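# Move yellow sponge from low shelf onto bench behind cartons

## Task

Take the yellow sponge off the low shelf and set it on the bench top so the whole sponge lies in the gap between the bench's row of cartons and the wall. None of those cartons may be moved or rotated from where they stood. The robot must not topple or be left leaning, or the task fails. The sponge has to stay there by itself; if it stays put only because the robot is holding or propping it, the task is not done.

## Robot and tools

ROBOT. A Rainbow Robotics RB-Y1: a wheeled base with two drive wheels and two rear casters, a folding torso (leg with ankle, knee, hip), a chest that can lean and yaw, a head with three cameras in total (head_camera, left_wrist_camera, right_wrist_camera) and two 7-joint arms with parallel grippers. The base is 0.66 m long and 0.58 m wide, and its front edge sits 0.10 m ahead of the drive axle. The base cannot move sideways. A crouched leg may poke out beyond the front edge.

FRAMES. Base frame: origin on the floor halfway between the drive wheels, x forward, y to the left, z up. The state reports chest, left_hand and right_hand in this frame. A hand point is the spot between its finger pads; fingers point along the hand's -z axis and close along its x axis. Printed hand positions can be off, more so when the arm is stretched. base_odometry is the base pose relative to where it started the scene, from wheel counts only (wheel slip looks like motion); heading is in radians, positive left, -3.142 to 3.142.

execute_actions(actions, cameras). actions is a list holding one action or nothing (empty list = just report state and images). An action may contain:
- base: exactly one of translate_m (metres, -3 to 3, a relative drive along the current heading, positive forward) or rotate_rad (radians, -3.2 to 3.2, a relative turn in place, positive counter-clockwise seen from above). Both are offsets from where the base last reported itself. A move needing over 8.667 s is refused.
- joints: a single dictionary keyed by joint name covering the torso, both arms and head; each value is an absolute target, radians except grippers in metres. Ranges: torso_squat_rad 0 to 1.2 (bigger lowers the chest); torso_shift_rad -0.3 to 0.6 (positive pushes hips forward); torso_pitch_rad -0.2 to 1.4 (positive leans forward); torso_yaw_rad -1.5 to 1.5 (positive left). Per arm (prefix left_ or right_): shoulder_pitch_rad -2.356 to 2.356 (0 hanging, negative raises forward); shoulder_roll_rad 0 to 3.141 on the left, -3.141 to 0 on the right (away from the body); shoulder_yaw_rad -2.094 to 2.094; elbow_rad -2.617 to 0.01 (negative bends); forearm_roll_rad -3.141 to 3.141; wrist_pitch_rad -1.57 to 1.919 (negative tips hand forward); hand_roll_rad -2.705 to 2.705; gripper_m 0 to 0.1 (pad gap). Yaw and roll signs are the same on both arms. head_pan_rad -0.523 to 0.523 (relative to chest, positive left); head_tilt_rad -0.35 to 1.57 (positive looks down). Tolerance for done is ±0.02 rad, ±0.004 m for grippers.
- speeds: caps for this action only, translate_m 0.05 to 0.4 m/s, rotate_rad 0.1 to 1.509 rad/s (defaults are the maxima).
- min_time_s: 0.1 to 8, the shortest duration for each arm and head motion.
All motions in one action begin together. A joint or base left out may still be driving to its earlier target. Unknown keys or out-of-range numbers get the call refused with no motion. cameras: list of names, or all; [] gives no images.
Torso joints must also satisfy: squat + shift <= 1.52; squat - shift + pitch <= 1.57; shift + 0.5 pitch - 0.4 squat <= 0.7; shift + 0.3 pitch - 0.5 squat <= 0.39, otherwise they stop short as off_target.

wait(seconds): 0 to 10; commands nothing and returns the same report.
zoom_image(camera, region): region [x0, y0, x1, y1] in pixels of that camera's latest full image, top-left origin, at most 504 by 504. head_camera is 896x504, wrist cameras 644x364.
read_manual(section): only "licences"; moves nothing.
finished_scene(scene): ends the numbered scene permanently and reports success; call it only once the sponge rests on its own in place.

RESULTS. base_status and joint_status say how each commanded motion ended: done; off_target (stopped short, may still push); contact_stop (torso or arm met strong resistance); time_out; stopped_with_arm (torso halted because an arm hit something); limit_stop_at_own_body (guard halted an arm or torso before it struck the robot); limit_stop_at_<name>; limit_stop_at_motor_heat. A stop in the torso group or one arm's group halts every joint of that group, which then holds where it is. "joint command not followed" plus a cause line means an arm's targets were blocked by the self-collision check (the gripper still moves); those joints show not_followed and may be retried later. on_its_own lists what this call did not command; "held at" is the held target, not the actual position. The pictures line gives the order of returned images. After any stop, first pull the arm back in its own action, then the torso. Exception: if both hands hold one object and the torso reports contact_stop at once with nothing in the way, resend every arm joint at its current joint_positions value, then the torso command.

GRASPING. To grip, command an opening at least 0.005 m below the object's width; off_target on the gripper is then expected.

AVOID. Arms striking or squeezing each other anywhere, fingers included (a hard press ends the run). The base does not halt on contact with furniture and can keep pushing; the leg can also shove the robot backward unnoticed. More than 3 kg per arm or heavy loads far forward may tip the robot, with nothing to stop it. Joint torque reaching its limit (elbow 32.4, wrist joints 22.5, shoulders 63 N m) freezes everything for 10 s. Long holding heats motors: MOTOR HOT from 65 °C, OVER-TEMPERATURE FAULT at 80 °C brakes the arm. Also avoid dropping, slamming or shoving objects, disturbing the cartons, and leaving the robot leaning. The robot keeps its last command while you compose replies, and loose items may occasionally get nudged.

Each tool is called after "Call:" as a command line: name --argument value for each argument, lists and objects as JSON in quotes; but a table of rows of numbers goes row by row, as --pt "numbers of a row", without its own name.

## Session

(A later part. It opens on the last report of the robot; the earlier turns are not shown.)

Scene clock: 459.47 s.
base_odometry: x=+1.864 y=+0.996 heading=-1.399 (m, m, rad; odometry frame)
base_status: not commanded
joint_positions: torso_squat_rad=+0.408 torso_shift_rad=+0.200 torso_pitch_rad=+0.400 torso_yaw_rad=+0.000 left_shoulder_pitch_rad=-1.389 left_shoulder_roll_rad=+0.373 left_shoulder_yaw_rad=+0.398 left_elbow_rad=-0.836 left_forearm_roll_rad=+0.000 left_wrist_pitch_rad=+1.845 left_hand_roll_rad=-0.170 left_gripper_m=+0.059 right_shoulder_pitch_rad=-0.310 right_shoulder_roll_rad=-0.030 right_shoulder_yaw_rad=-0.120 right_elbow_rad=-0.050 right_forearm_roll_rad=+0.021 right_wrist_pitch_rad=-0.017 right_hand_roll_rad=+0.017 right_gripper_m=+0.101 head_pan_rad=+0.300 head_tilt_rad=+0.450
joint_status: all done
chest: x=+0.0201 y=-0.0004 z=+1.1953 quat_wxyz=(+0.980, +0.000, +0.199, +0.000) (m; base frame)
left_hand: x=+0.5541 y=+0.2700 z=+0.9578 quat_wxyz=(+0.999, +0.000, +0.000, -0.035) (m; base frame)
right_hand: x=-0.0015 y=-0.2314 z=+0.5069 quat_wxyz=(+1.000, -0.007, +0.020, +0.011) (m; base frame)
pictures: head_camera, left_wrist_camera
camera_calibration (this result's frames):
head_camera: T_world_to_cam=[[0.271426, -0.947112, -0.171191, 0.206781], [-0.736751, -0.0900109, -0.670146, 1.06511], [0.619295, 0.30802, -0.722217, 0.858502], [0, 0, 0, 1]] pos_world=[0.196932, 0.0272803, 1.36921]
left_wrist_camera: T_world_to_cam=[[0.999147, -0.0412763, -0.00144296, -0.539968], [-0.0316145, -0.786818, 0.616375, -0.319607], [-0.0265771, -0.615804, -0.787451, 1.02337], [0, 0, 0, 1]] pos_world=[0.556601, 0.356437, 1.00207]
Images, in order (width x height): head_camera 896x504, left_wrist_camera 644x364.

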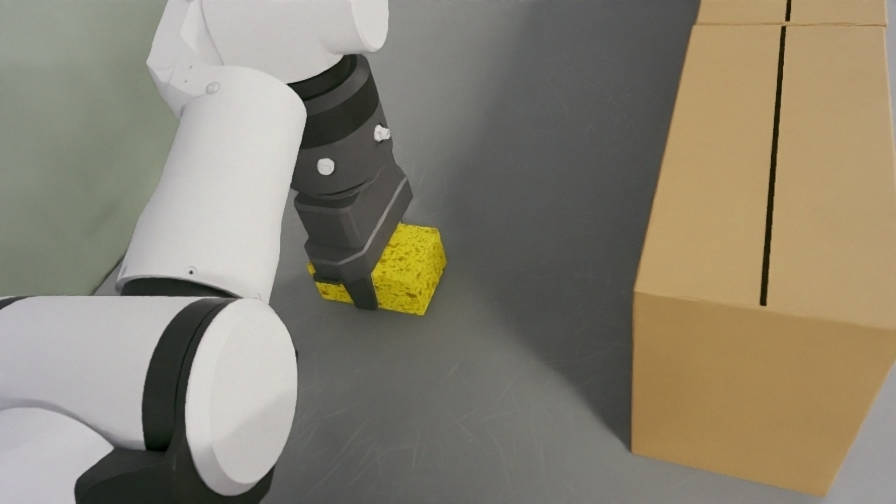

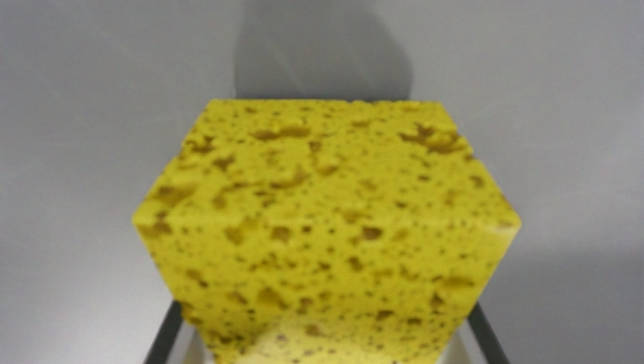

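Call:
execute_actions --actions '[{"joints": {"torso_squat_rad": 0.423}}]' --cameras '["left_wrist_camera"]'

Scene clock: 470.33 s.
base_odometry: x=+1.864 y=+0.996 heading=-1.399 (m, m, rad; odometry frame)
base_status: not commanded
joint_positions: torso_squat_rad=+0.423 torso_shift_rad=+0.200 torso_pitch_rad=+0.400 torso_yaw_rad=+0.000 left_shoulder_pitch_rad=-1.389 left_shoulder_roll_rad=+0.373 left_shoulder_yaw_rad=+0.398 left_elbow_rad=-0.836 left_forearm_roll_rad=+0.000 left_wrist_pitch_rad=+1.845 left_hand_roll_rad=-0.170 left_gripper_m=+0.059 right_shoulder_pitch_rad=-0.310 right_shoulder_roll_rad=-0.030 right_shoulder_yaw_rad=-0.120 right_elbow_rad=-0.050 right_forearm_roll_rad=+0.021 right_wrist_pitch_rad=-0.017 right_hand_roll_rad=+0.017 right_gripper_m=+0.101 head_pan_rad=+0.300 head_tilt_rad=+0.450
joint_status: all done
chest: x=+0.0193 y=-0.0004 z=+1.1911 quat_wxyz=(+0.980, +0.000, +0.199, +0.000) (m; base frame)
left_hand: x=+0.5532 y=+0.2700 z=+0.9537 quat_wxyz=(+0.999, +0.000, +0.000, -0.035) (m; base frame)
right_hand: x=-0.0023 y=-0.2314 z=+0.5028 quat_wxyz=(+1.000, -0.007, +0.020, +0.011) (m; base frame)
pictures: left_wrist_camera
camera_calibration (this result's frames):
left_wrist_camera: T_world_to_cam=[[0.999147, -0.0412751, -0.00145523, -0.539122], [-0.031606, -0.786818, 0.616376, -0.317075], [-0.026586, -0.615804, -0.787451, 1.02008], [0, 0, 0, 1]] pos_world=[0.55576, 0.356439, 0.997919]
Images, in order (width x height): left_wrist_camera 644x364.

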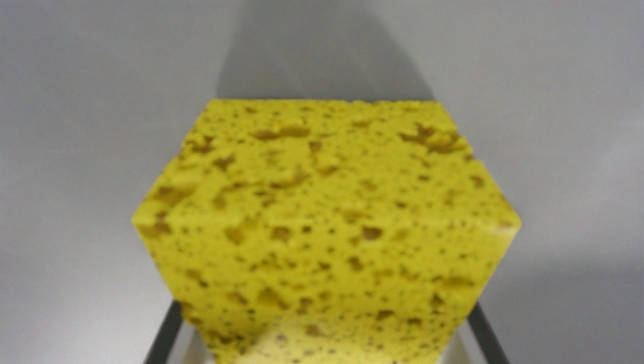

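Call:
execute_actions --actions '[{"joints": {"left_gripper_m": 0.1, "torso_squat_rad": 0.15}}]' --cameras '["head_camera", "left_wrist_camera"]'

Scene clock: 474.90 s.
base_odometry: x=+1.864 y=+0.996 heading=-1.399 (m, m, rad; odometry frame)
base_status: not commanded
joint_positions: torso_squat_rad=+0.150 torso_shift_rad=+0.200 torso_pitch_rad=+0.400 torso_yaw_rad=+0.000 left_shoulder_pitch_rad=-1.389 left_shoulder_roll_rad=+0.373 left_shoulder_yaw_rad=+0.398 left_elbow_rad=-0.836 left_forearm_roll_rad=+0.000 left_wrist_pitch_rad=+1.845 left_hand_roll_rad=-0.170 left_gripper_m=+0.100 right_shoulder_pitch_rad=-0.310 right_shoulder_roll_rad=-0.030 right_shoulder_yaw_rad=-0.120 right_elbow_rad=-0.050 right_forearm_roll_rad=+0.021 right_wrist_pitch_rad=-0.017 right_hand_roll_rad=+0.017 right_gripper_m=+0.101 head_pan_rad=+0.300 head_tilt_rad=+0.450
joint_status: all done
chest: x=+0.0300 y=-0.0004 z=+1.2438 quat_wxyz=(+0.980, +0.000, +0.199, +0.000) (m; base frame)
left_hand: x=+0.5640 y=+0.2700 z=+1.0063 quat_wxyz=(+0.999, +0.000, +0.000, -0.035) (m; base frame)
right_hand: x=+0.0083 y=-0.2314 z=+0.5555 quat_wxyz=(+1.000, -0.007, +0.020, +0.011) (m; base frame)
pictures: head_camera, left_wrist_camera
camera_calibration (this result's frames):
head_camera: T_world_to_cam=[[0.27139, -0.947112, -0.171249, 0.212458], [-0.736896, -0.0900119, -0.669987, 1.1048], [0.619138, 0.30802, -0.722351, 0.887608], [0, 0, 0, 1]] pos_world=[0.206913, 0.0272663, 1.41775]
left_wrist_camera: T_world_to_cam=[[0.999146, -0.0412749, -0.00166185, -0.549562], [-0.0314784, -0.786818, 0.616382, -0.349261], [-0.0267487, -0.615803, -0.787446, 1.06188], [0, 0, 0, 1]] pos_world=[0.566503, 0.356424, 1.05054]
Images, in order (width x height): head_camera 896x504, left_wrist_camera 644x364.

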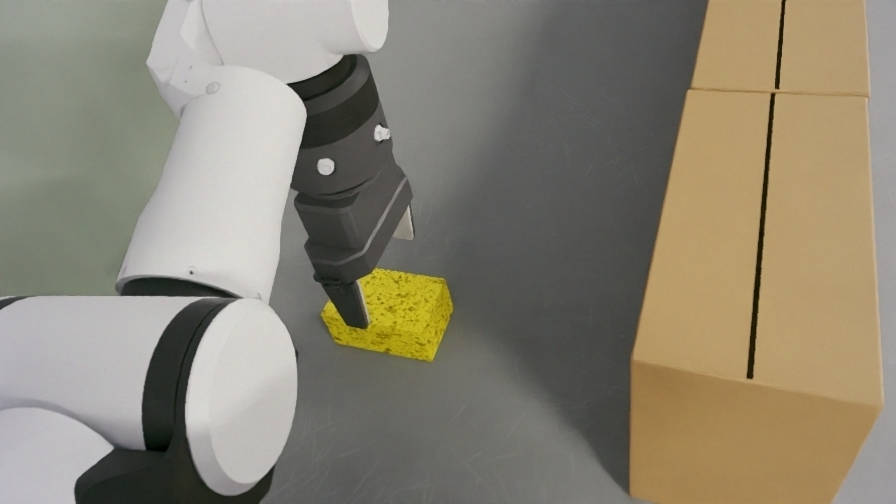

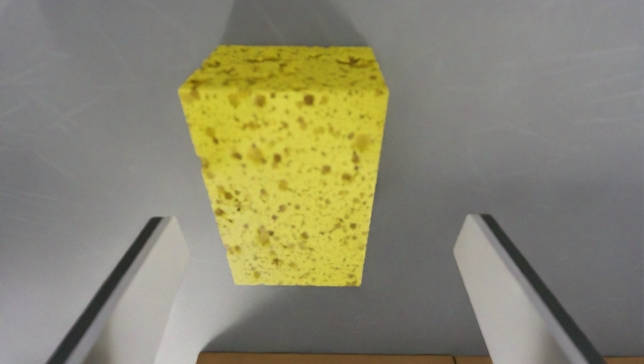

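Call:
finished_scene --scene 2

The scene is finished: the task was done.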